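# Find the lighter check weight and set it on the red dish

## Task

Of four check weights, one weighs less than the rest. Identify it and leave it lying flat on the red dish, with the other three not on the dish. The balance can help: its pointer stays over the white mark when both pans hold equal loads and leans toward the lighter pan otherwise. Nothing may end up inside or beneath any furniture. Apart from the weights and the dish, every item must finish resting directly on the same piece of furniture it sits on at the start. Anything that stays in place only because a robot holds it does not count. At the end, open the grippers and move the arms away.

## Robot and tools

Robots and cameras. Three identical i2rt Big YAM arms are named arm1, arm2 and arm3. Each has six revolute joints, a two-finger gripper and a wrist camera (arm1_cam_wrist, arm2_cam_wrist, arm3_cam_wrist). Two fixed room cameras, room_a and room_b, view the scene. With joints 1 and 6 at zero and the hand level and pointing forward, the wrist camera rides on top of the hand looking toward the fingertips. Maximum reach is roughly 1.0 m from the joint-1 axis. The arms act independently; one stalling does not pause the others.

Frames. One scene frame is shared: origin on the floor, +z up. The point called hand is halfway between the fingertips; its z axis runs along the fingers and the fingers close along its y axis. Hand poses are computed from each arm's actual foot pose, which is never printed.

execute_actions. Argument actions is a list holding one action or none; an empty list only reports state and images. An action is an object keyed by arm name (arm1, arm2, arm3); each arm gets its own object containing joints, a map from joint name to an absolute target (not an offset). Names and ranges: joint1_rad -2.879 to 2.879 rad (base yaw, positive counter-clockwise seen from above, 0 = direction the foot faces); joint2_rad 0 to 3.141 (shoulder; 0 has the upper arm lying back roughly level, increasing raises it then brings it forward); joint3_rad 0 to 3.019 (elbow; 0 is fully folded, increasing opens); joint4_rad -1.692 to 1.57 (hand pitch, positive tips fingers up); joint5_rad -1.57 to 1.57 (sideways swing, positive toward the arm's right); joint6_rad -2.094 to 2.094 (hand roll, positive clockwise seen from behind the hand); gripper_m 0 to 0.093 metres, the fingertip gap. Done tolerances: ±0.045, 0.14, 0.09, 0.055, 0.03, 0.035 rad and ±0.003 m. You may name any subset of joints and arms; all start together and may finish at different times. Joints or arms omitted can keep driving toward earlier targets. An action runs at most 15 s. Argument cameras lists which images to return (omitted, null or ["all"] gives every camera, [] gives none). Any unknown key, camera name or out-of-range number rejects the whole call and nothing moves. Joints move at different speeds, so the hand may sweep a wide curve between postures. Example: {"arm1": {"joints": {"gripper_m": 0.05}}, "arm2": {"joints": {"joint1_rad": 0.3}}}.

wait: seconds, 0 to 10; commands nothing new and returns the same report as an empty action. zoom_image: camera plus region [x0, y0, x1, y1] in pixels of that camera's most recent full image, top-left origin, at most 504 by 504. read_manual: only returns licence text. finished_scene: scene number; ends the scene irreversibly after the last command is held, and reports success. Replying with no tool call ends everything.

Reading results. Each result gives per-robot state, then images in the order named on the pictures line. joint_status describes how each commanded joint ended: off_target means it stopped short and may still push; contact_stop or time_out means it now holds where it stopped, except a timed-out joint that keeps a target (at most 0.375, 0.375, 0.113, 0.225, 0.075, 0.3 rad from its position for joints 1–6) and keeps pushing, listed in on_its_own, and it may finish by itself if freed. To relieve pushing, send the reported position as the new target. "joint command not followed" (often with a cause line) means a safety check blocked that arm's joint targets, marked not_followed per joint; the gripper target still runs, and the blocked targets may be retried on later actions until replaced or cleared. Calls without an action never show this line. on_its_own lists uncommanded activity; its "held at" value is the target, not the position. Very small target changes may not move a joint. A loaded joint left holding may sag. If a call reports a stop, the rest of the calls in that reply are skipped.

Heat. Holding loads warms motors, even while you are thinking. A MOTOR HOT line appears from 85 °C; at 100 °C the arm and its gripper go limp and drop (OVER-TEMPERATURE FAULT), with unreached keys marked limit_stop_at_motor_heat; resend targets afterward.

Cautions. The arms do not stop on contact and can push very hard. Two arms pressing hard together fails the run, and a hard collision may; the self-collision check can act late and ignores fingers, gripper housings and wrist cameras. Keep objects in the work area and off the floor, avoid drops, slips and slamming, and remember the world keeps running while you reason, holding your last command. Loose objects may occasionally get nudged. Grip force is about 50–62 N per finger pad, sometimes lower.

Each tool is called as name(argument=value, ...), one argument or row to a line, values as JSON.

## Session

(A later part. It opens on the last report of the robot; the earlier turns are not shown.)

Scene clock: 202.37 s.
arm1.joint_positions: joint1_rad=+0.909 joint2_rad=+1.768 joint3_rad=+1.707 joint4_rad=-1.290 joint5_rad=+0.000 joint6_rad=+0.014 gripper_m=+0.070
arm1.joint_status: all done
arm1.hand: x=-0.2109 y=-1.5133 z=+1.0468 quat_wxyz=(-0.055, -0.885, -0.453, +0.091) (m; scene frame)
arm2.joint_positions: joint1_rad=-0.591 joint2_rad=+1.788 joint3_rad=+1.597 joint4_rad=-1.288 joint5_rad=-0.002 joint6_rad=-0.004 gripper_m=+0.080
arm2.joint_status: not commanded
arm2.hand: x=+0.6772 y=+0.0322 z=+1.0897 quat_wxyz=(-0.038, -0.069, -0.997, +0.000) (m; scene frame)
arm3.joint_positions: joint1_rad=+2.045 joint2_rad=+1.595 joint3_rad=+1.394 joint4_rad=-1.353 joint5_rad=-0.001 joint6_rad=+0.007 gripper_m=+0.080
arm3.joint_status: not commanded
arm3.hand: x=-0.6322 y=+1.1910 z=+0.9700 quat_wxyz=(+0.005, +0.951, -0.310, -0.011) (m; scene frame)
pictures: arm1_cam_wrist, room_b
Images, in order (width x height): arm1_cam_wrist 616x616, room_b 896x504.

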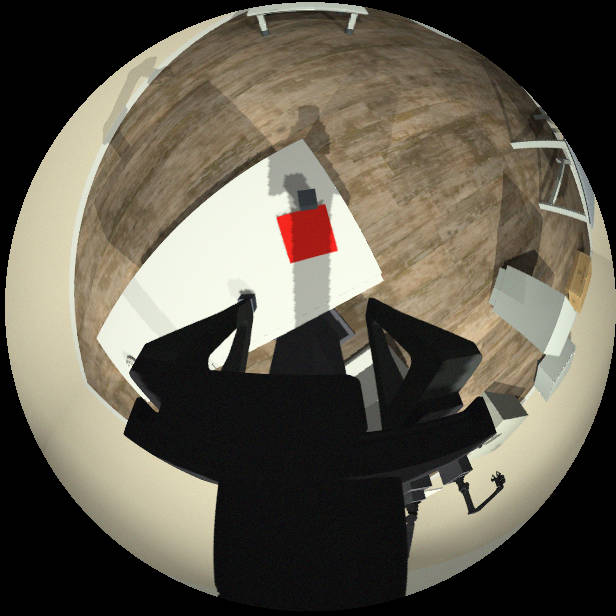

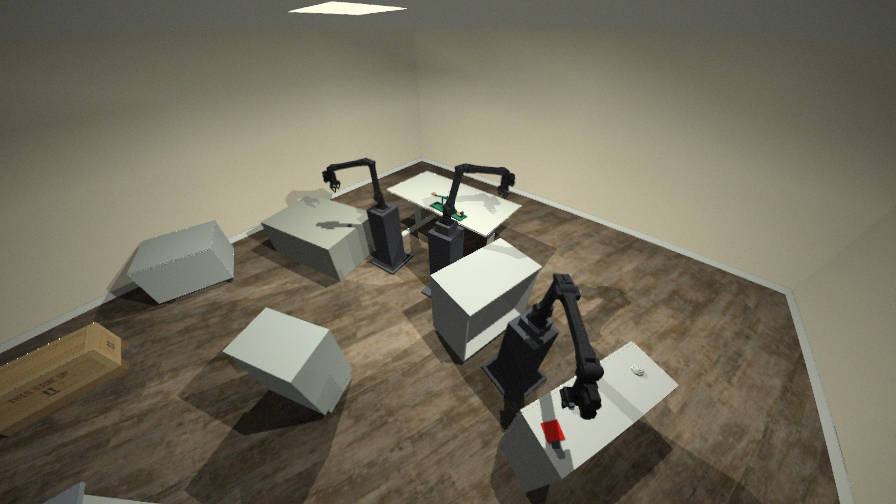

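execute_actions(
  actions=[
    {"arm1":{"joints":{"joint2_rad":2.4,"joint3_rad":2.16,"joint4_rad":-1.33}}},
  ],
  cameras=["arm1_cam_wrist"],
)

Scene clock: 204.60 s.
arm1.joint_positions: joint1_rad=+0.909 joint2_rad=+2.406 joint3_rad=+2.112 joint4_rad=-1.321 joint5_rad=+0.000 joint6_rad=+0.014 gripper_m=+0.070
arm1.joint_status: all done
arm1.hand: x=-0.2675 y=-1.5997 z=+0.7986 quat_wxyz=(+0.006, -0.890, -0.456, -0.026) (m; scene frame)
arm2.joint_positions: joint1_rad=-0.591 joint2_rad=+1.788 joint3_rad=+1.597 joint4_rad=-1.288 joint5_rad=-0.002 joint6_rad=-0.004 gripper_m=+0.080
arm2.joint_status: not commanded
arm2.hand: x=+0.6772 y=+0.0322 z=+1.0897 quat_wxyz=(-0.038, -0.069, -0.997, +0.000) (m; scene frame)
arm3.joint_positions: joint1_rad=+2.045 joint2_rad=+1.595 joint3_rad=+1.394 joint4_rad=-1.353 joint5_rad=-0.001 joint6_rad=+0.007 gripper_m=+0.080
arm3.joint_status: not commanded
arm3.hand: x=-0.6322 y=+1.1910 z=+0.9700 quat_wxyz=(+0.005, +0.951, -0.310, -0.011) (m; scene frame)
pictures: arm1_cam_wrist
Images, in order (width x height): arm1_cam_wrist 616x616.

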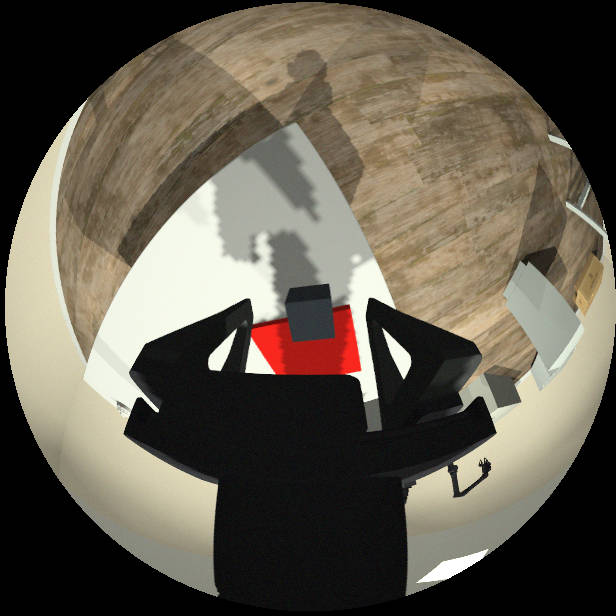

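execute_actions(
  actions=[
    {"arm1":{"joints":{"joint2_rad":2.5,"joint3_rad":2.26,"joint4_rad":-1.33}}},
  ],
  cameras=["arm1_cam_wrist"],
)

execute_actions(
  actions=[
    {"arm1":{"joints":{"gripper_m":0.0}}},
  ],
  cameras=[],
)

Scene clock: 207.97 s.
arm1.joint_positions: joint1_rad=+0.909 joint2_rad=+2.454 joint3_rad=+2.214 joint4_rad=-1.322 joint5_rad=+0.000 joint6_rad=+0.014 gripper_m=+0.070
arm1.joint_status: all done
arm1.hand: x=-0.2837 y=-1.6229 z=+0.8029 quat_wxyz=(-0.006, -0.890, -0.456, -0.002) (m; scene frame)
arm2.joint_positions: joint1_rad=-0.591 joint2_rad=+1.788 joint3_rad=+1.597 joint4_rad=-1.288 joint5_rad=-0.002 joint6_rad=-0.004 gripper_m=+0.080
arm2.joint_status: not commanded
arm2.hand: x=+0.6772 y=+0.0322 z=+1.0897 quat_wxyz=(-0.038, -0.069, -0.997, +0.000) (m; scene frame)
arm3.joint_positions: joint1_rad=+2.045 joint2_rad=+1.595 joint3_rad=+1.394 joint4_rad=-1.353 joint5_rad=-0.001 joint6_rad=+0.007 gripper_m=+0.080
arm3.joint_status: not commanded
arm3.hand: x=-0.6322 y=+1.1910 z=+0.9700 quat_wxyz=(+0.005, +0.951, -0.310, -0.011) (m; scene frame)
pictures: arm1_cam_wrist
Images, in order (width x height): arm1_cam_wrist 616x616.

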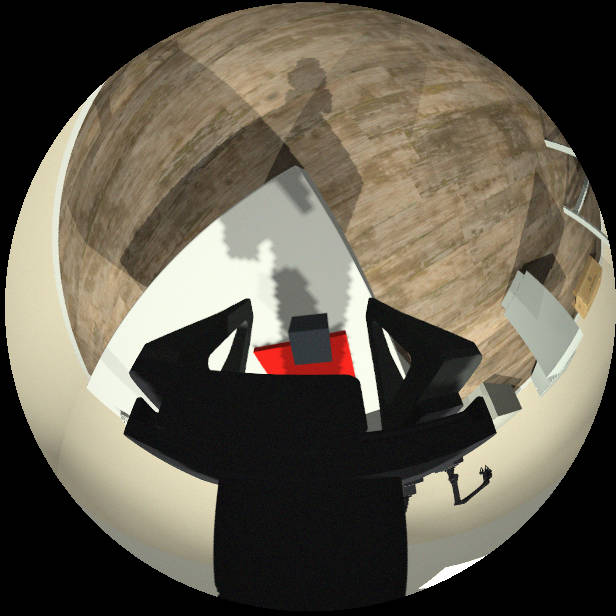

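Scene clock: 208.63 s.
arm1.joint_positions: joint1_rad=+0.909 joint2_rad=+2.454 joint3_rad=+2.214 joint4_rad=-1.322 joint5_rad=+0.000 joint6_rad=+0.014 gripper_m=+0.001
arm1.joint_status: all done
arm1.hand: x=-0.2837 y=-1.6229 z=+0.8029 quat_wxyz=(-0.006, -0.890, -0.456, -0.002) (m; scene frame)
arm2.joint_positions: joint1_rad=-0.591 joint2_rad=+1.788 joint3_rad=+1.597 joint4_rad=-1.288 joint5_rad=-0.002 joint6_rad=-0.004 gripper_m=+0.080
arm2.joint_status: not commanded
arm2.hand: x=+0.6772 y=+0.0322 z=+1.0897 quat_wxyz=(-0.038, -0.069, -0.997, +0.000) (m; scene frame)
arm3.joint_positions: joint1_rad=+2.045 joint2_rad=+1.595 joint3_rad=+1.394 joint4_rad=-1.353 joint5_rad=-0.001 joint6_rad=+0.007 gripper_m=+0.080
arm3.joint_status: not commanded
arm3.hand: x=-0.6322 y=+1.1910 z=+0.9700 quat_wxyz=(+0.005, +0.951, -0.310, -0.011) (m; scene frame)
pictures: none
No camera images: the call's "cameras" was empty. Leave "cameras" out to get every camera's image.

execute_actions(
  actions=[
    {"arm1":{"joints":{"gripper_m":0.075}}},
  ],
  cameras=[],
)

execute_actions(
  actions=[
    {"arm1":{"joints":{"joint2_rad":2.52,"joint3_rad":2.17,"joint4_rad":-1.25}}},
  ],
  cameras=["arm1_cam_wrist"],
)

Scene clock: 210.43 s.
arm1.joint_positions: joint1_rad=+0.909 joint2_rad=+2.454 joint3_rad=+2.214 joint4_rad=-1.322 joint5_rad=+0.000 joint6_rad=+0.014 gripper_m=+0.075
arm1.joint_status: all done
arm1.hand: x=-0.2837 y=-1.6229 z=+0.8029 quat_wxyz=(-0.006, -0.890, -0.456, -0.002) (m; scene frame)
arm2.joint_positions: joint1_rad=-0.591 joint2_rad=+1.788 joint3_rad=+1.597 joint4_rad=-1.288 joint5_rad=-0.002 joint6_rad=-0.004 gripper_m=+0.080
arm2.joint_status: not commanded
arm2.hand: x=+0.6772 y=+0.0322 z=+1.0897 quat_wxyz=(-0.038, -0.069, -0.997, +0.000) (m; scene frame)
arm3.joint_positions: joint1_rad=+2.045 joint2_rad=+1.595 joint3_rad=+1.394 joint4_rad=-1.353 joint5_rad=-0.001 joint6_rad=+0.007 gripper_m=+0.080
arm3.joint_status: not commanded
arm3.hand: x=-0.6322 y=+1.1910 z=+0.9700 quat_wxyz=(+0.005, +0.951, -0.310, -0.011) (m; scene frame)
pictures: none
No camera images: the call's "cameras" was empty. Leave "cameras" out to get every camera's image.

Scene clock: 211.30 s.
arm1.joint_positions: joint1_rad=+0.909 joint2_rad=+2.478 joint3_rad=+2.177 joint4_rad=-1.265 joint5_rad=+0.000 joint6_rad=+0.014 gripper_m=+0.075
arm1.joint_status: all done
arm1.hand: x=-0.2816 y=-1.6205 z=+0.7720 quat_wxyz=(-0.005, -0.890, -0.456, -0.004) (m; scene frame)
arm2.joint_positions: joint1_rad=-0.591 joint2_rad=+1.788 joint3_rad=+1.597 joint4_rad=-1.288 joint5_rad=-0.002 joint6_rad=-0.004 gripper_m=+0.080
arm2.joint_status: not commanded
arm2.hand: x=+0.6772 y=+0.0322 z=+1.0897 quat_wxyz=(-0.038, -0.069, -0.997, +0.000) (m; scene frame)
arm3.joint_positions: joint1_rad=+2.045 joint2_rad=+1.595 joint3_rad=+1.394 joint4_rad=-1.353 joint5_rad=-0.001 joint6_rad=+0.007 gripper_m=+0.080
arm3.joint_status: not commanded
arm3.hand: x=-0.6322 y=+1.1910 z=+0.9700 quat_wxyz=(+0.005, +0.951, -0.310, -0.011) (m; scene frame)
pictures: arm1_cam_wrist
Images, in order (width x height): arm1_cam_wrist 616x616.

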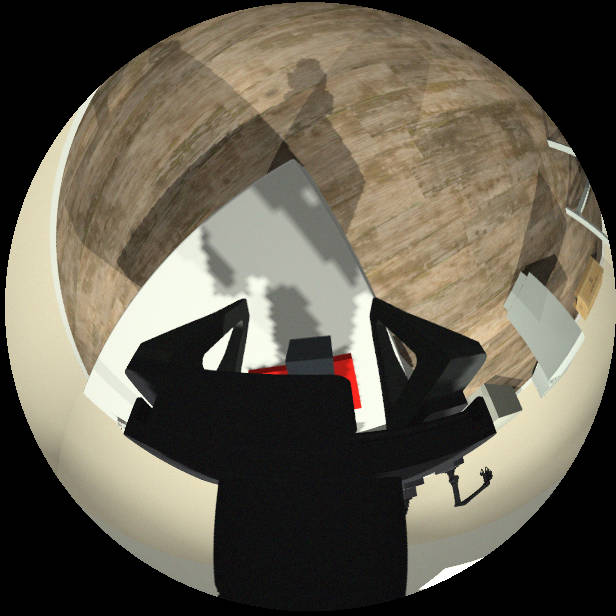

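execute_actions(
  actions=[
    {"arm1":{"joints":{"joint2_rad":2.44,"joint3_rad":2.05,"joint4_rad":-1.2}}},
  ],
  cameras=["arm1_cam_wrist"],
)

Scene clock: 213.03 s.
arm1.joint_positions: joint1_rad=+0.904 joint2_rad=+2.441 joint3_rad=+2.073 joint4_rad=-1.210 joint5_rad=-0.002 joint6_rad=+0.016 gripper_m=+0.075
arm1.joint_status: all done
arm1.hand: x=-0.2735 y=-1.6038 z=+0.7604 quat_wxyz=(-0.003, -0.891, -0.453, -0.009) (m; scene frame)
arm2.joint_positions: joint1_rad=-0.591 joint2_rad=+1.788 joint3_rad=+1.597 joint4_rad=-1.288 joint5_rad=-0.002 joint6_rad=-0.004 gripper_m=+0.080
arm2.joint_status: not commanded
arm2.hand: x=+0.6772 y=+0.0322 z=+1.0897 quat_wxyz=(-0.038, -0.069, -0.997, +0.000) (m; scene frame)
arm3.joint_positions: joint1_rad=+2.045 joint2_rad=+1.595 joint3_rad=+1.394 joint4_rad=-1.353 joint5_rad=-0.001 joint6_rad=+0.007 gripper_m=+0.080
arm3.joint_status: not commanded
arm3.hand: x=-0.6322 y=+1.1910 z=+0.9700 quat_wxyz=(+0.005, +0.951, -0.310, -0.011) (m; scene frame)
pictures: arm1_cam_wrist
Images, in order (width x height): arm1_cam_wrist 616x616.

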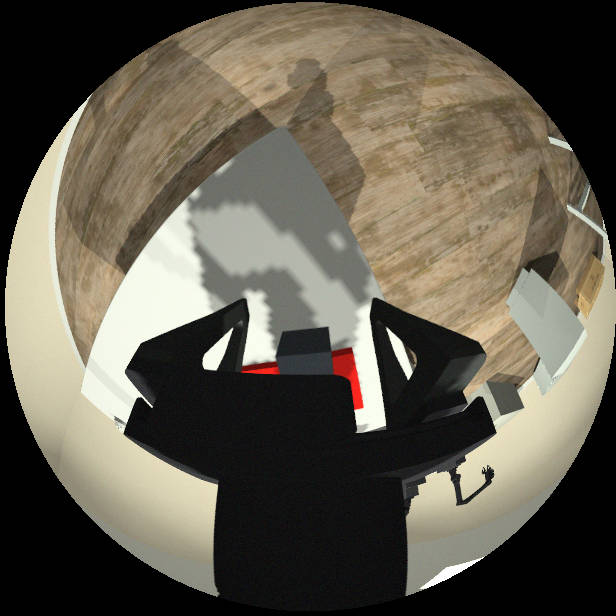

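More inward.

execute_actions(
  actions=[
    {"arm1":{"joints":{"joint2_rad":2.36,"joint3_rad":1.95,"joint4_rad":-1.13}}},
  ],
  cameras=["arm1_cam_wrist"],
)

execute_actions(
  actions=[
    {"arm1":{"joints":{"gripper_m":0.0}}},
  ],
  cameras=[],
)

Scene clock: 215.53 s.
arm1.joint_positions: joint1_rad=+0.904 joint2_rad=+2.382 joint3_rad=+1.962 joint4_rad=-1.147 joint5_rad=-0.002 joint6_rad=+0.015 gripper_m=+0.075
arm1.joint_status: all done
arm1.hand: x=-0.2636 y=-1.5898 z=+0.7610 quat_wxyz=(-0.005, -0.891, -0.453, -0.005) (m; scene frame)
arm2.joint_positions: joint1_rad=-0.591 joint2_rad=+1.788 joint3_rad=+1.597 joint4_rad=-1.288 joint5_rad=-0.002 joint6_rad=-0.004 gripper_m=+0.080
arm2.joint_status: not commanded
arm2.hand: x=+0.6772 y=+0.0322 z=+1.0897 quat_wxyz=(-0.038, -0.069, -0.997, +0.000) (m; scene frame)
arm3.joint_positions: joint1_rad=+2.045 joint2_rad=+1.595 joint3_rad=+1.394 joint4_rad=-1.353 joint5_rad=-0.001 joint6_rad=+0.007 gripper_m=+0.080
arm3.joint_status: not commanded
arm3.hand: x=-0.6322 y=+1.1910 z=+0.9700 quat_wxyz=(+0.005, +0.951, -0.310, -0.011) (m; scene frame)
pictures: arm1_cam_wrist
Images, in order (width x height): arm1_cam_wrist 616x616.

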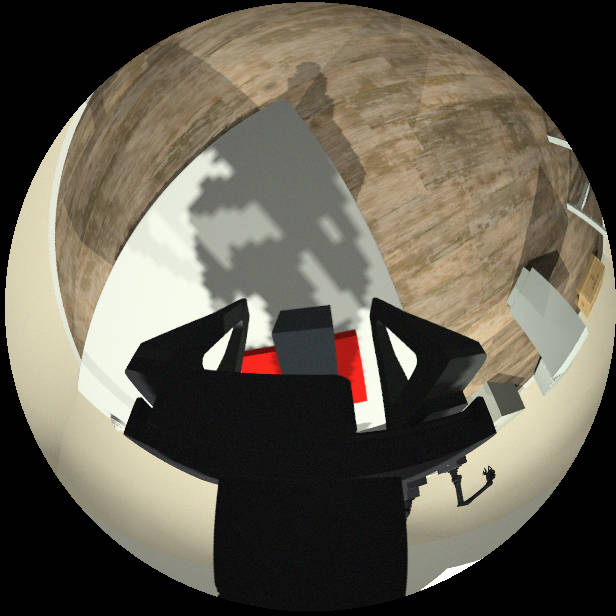

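Scene clock: 216.20 s.
arm1.joint_positions: joint1_rad=+0.904 joint2_rad=+2.382 joint3_rad=+1.962 joint4_rad=-1.144 joint5_rad=-0.001 joint6_rad=+0.015 gripper_m=+0.030
arm1.joint_status: gripper_m off_target (ended at +0.030, target +0.000)
arm1.hand: x=-0.2642 y=-1.5905 z=+0.7613 quat_wxyz=(-0.006, -0.891, -0.454, -0.003) (m; scene frame)
arm2.joint_positions: joint1_rad=-0.591 joint2_rad=+1.788 joint3_rad=+1.597 joint4_rad=-1.288 joint5_rad=-0.002 joint6_rad=-0.004 gripper_m=+0.080
arm2.joint_status: not commanded
arm2.hand: x=+0.6772 y=+0.0322 z=+1.0897 quat_wxyz=(-0.038, -0.069, -0.997, +0.000) (m; scene frame)
arm3.joint_positions: joint1_rad=+2.045 joint2_rad=+1.595 joint3_rad=+1.394 joint4_rad=-1.353 joint5_rad=-0.001 joint6_rad=+0.007 gripper_m=+0.080
arm3.joint_status: not commanded
arm3.hand: x=-0.6322 y=+1.1910 z=+0.9700 quat_wxyz=(+0.005, +0.951, -0.310, -0.011) (m; scene frame)
pictures: none
No camera images: the call's "cameras" was empty. Leave "cameras" out to get every camera's image.

execute_actions(
  actions=[
    {"arm1":{"joints":{"joint2_rad":2.22,"joint3_rad":1.77,"joint4_rad":-1.08}}},
  ],
  cameras=["arm1_cam_wrist","room_b"],
)

Scene clock: 218.47 s.
arm1.joint_positions: joint1_rad=+0.904 joint2_rad=+2.237 joint3_rad=+1.776 joint4_rad=-1.092 joint5_rad=-0.001 joint6_rad=+0.014 gripper_m=+0.030
arm1.joint_status: all done
arm1.hand: x=-0.2429 y=-1.5597 z=+0.7918 quat_wxyz=(-0.009, -0.891, -0.454, +0.002) (m; scene frame)
arm2.joint_positions: joint1_rad=-0.591 joint2_rad=+1.788 joint3_rad=+1.597 joint4_rad=-1.288 joint5_rad=-0.002 joint6_rad=-0.004 gripper_m=+0.080
arm2.joint_status: not commanded
arm2.hand: x=+0.6772 y=+0.0322 z=+1.0897 quat_wxyz=(-0.038, -0.069, -0.997, +0.000) (m; scene frame)
arm3.joint_positions: joint1_rad=+2.045 joint2_rad=+1.595 joint3_rad=+1.394 joint4_rad=-1.353 joint5_rad=-0.001 joint6_rad=+0.007 gripper_m=+0.080
arm3.joint_status: not commanded
arm3.hand: x=-0.6322 y=+1.1910 z=+0.9700 quat_wxyz=(+0.005, +0.951, -0.310, -0.011) (m; scene frame)
pictures: arm1_cam_wrist, room_b
Images, in order (width x height): arm1_cam_wrist 616x616, room_b 896x504.

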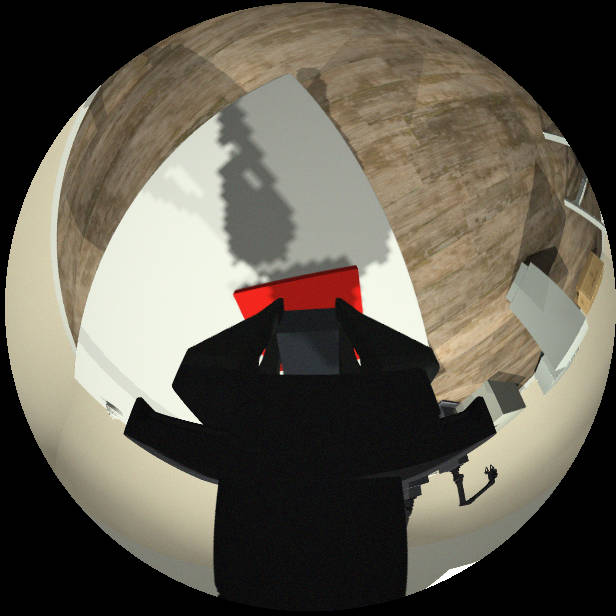

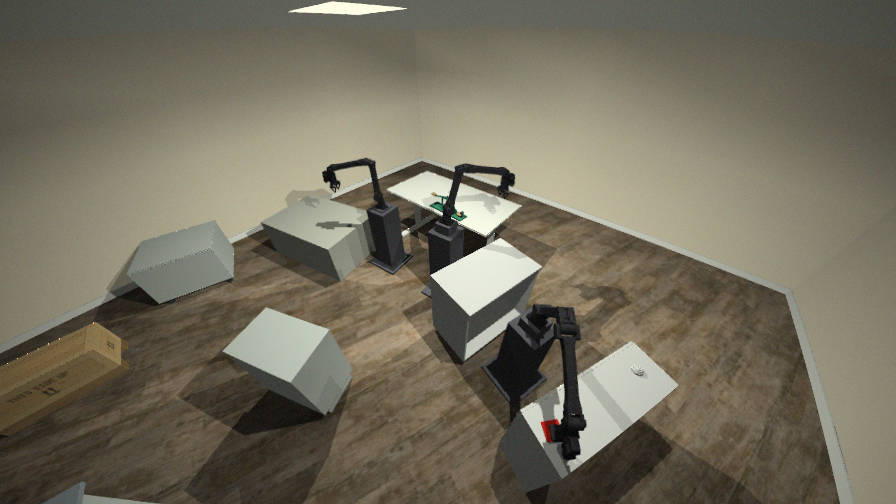

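execute_actions(
  actions=[
    {"arm1":{"joints":{"joint2_rad":2.3,"joint3_rad":1.8,"joint4_rad":-1.06}}},
  ],
  cameras=[],
)

execute_actions(
  actions=[
    {"arm1":{"joints":{"gripper_m":0.07}}},
  ],
  cameras=["arm1_cam_wrist"],
)

execute_actions(
  actions=[
    {"arm1":{"joints":{"joint2_rad":1.8,"joint3_rad":1.6,"joint4_rad":-1.3}}},
  ],
  cameras=["arm1_cam_wrist","room_b"],
)

Scene clock: 221.03 s.
arm1.joint_positions: joint1_rad=+0.904 joint2_rad=+2.268 joint3_rad=+1.776 joint4_rad=-1.074 joint5_rad=-0.001 joint6_rad=+0.014 gripper_m=+0.030
arm1.joint_status: all done
arm1.hand: x=-0.2421 y=-1.5589 z=+0.7720 quat_wxyz=(-0.005, -0.891, -0.454, -0.004) (m; scene frame)
arm2.joint_positions: joint1_rad=-0.591 joint2_rad=+1.788 joint3_rad=+1.597 joint4_rad=-1.288 joint5_rad=-0.002 joint6_rad=-0.004 gripper_m=+0.080
arm2.joint_status: not commanded
arm2.hand: x=+0.6772 y=+0.0322 z=+1.0897 quat_wxyz=(-0.038, -0.069, -0.997, +0.000) (m; scene frame)
arm3.joint_positions: joint1_rad=+2.045 joint2_rad=+1.595 joint3_rad=+1.394 joint4_rad=-1.353 joint5_rad=-0.001 joint6_rad=+0.007 gripper_m=+0.080
arm3.joint_status: not commanded
arm3.hand: x=-0.6322 y=+1.1910 z=+0.9700 quat_wxyz=(+0.005, +0.951, -0.310, -0.011) (m; scene frame)
pictures: none
No camera images: the call's "cameras" was empty. Leave "cameras" out to get every camera's image.

Scene clock: 221.70 s.
arm1.joint_positions: joint1_rad=+0.904 joint2_rad=+2.268 joint3_rad=+1.776 joint4_rad=-1.074 joint5_rad=-0.001 joint6_rad=+0.014 gripper_m=+0.070
arm1.joint_status: all done
arm1.hand: x=-0.2421 y=-1.5589 z=+0.7720 quat_wxyz=(-0.005, -0.891, -0.454, -0.004) (m; scene frame)
arm2.joint_positions: joint1_rad=-0.591 joint2_rad=+1.788 joint3_rad=+1.597 joint4_rad=-1.288 joint5_rad=-0.002 joint6_rad=-0.004 gripper_m=+0.080
arm2.joint_status: not commanded
arm2.hand: x=+0.6772 y=+0.0322 z=+1.0897 quat_wxyz=(-0.038, -0.069, -0.997, +0.000) (m; scene frame)
arm3.joint_positions: joint1_rad=+2.045 joint2_rad=+1.595 joint3_rad=+1.394 joint4_rad=-1.353 joint5_rad=-0.001 joint6_rad=+0.007 gripper_m=+0.080
arm3.joint_status: not commanded
arm3.hand: x=-0.6322 y=+1.1910 z=+0.9700 quat_wxyz=(+0.005, +0.951, -0.310, -0.011) (m; scene frame)
pictures: arm1_cam_wrist
Images, in order (width x height): arm1_cam_wrist 616x616.

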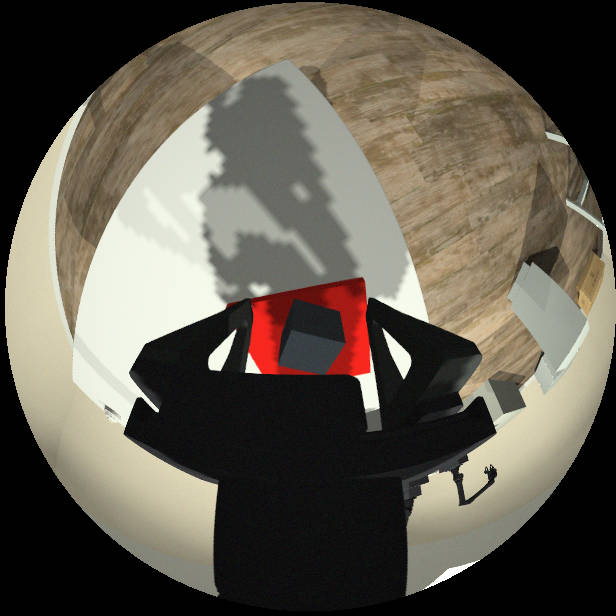

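Scene clock: 223.20 s.
arm1.joint_positions: joint1_rad=+0.904 joint2_rad=+1.771 joint3_rad=+1.587 joint4_rad=-1.287 joint5_rad=-0.001 joint6_rad=+0.014 gripper_m=+0.070
arm1.joint_status: all done
arm1.hand: x=-0.1926 y=-1.4841 z=+0.9954 quat_wxyz=(-0.028, -0.890, -0.453, +0.038) (m; scene frame)
arm2.joint_positions: joint1_rad=-0.591 joint2_rad=+1.788 joint3_rad=+1.597 joint4_rad=-1.288 joint5_rad=-0.002 joint6_rad=-0.004 gripper_m=+0.080
arm2.joint_status: not commanded
arm2.hand: x=+0.6772 y=+0.0322 z=+1.0897 quat_wxyz=(-0.038, -0.069, -0.997, +0.000) (m; scene frame)
arm3.joint_positions: joint1_rad=+2.045 joint2_rad=+1.595 joint3_rad=+1.394 joint4_rad=-1.353 joint5_rad=-0.001 joint6_rad=+0.007 gripper_m=+0.080
arm3.joint_status: not commanded
arm3.hand: x=-0.6322 y=+1.1910 z=+0.9700 quat_wxyz=(+0.005, +0.951, -0.310, -0.011) (m; scene frame)
pictures: arm1_cam_wrist, room_b
Images, in order (width x height): arm1_cam_wrist 616x616, room_b 896x504.

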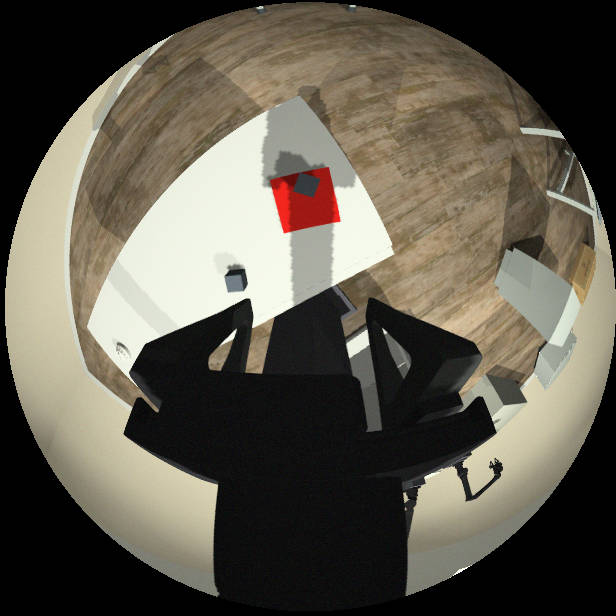

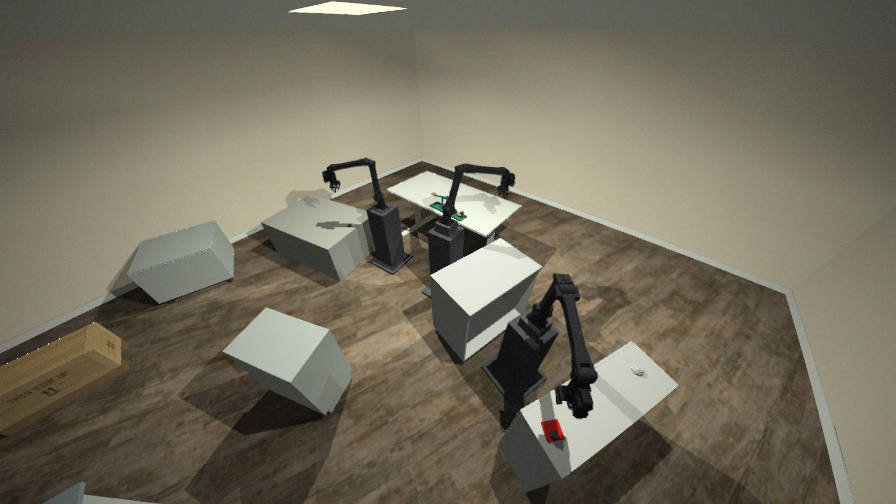

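On the dish.

finished_scene(
  scene=1,
)

The scene is finished: the task was done.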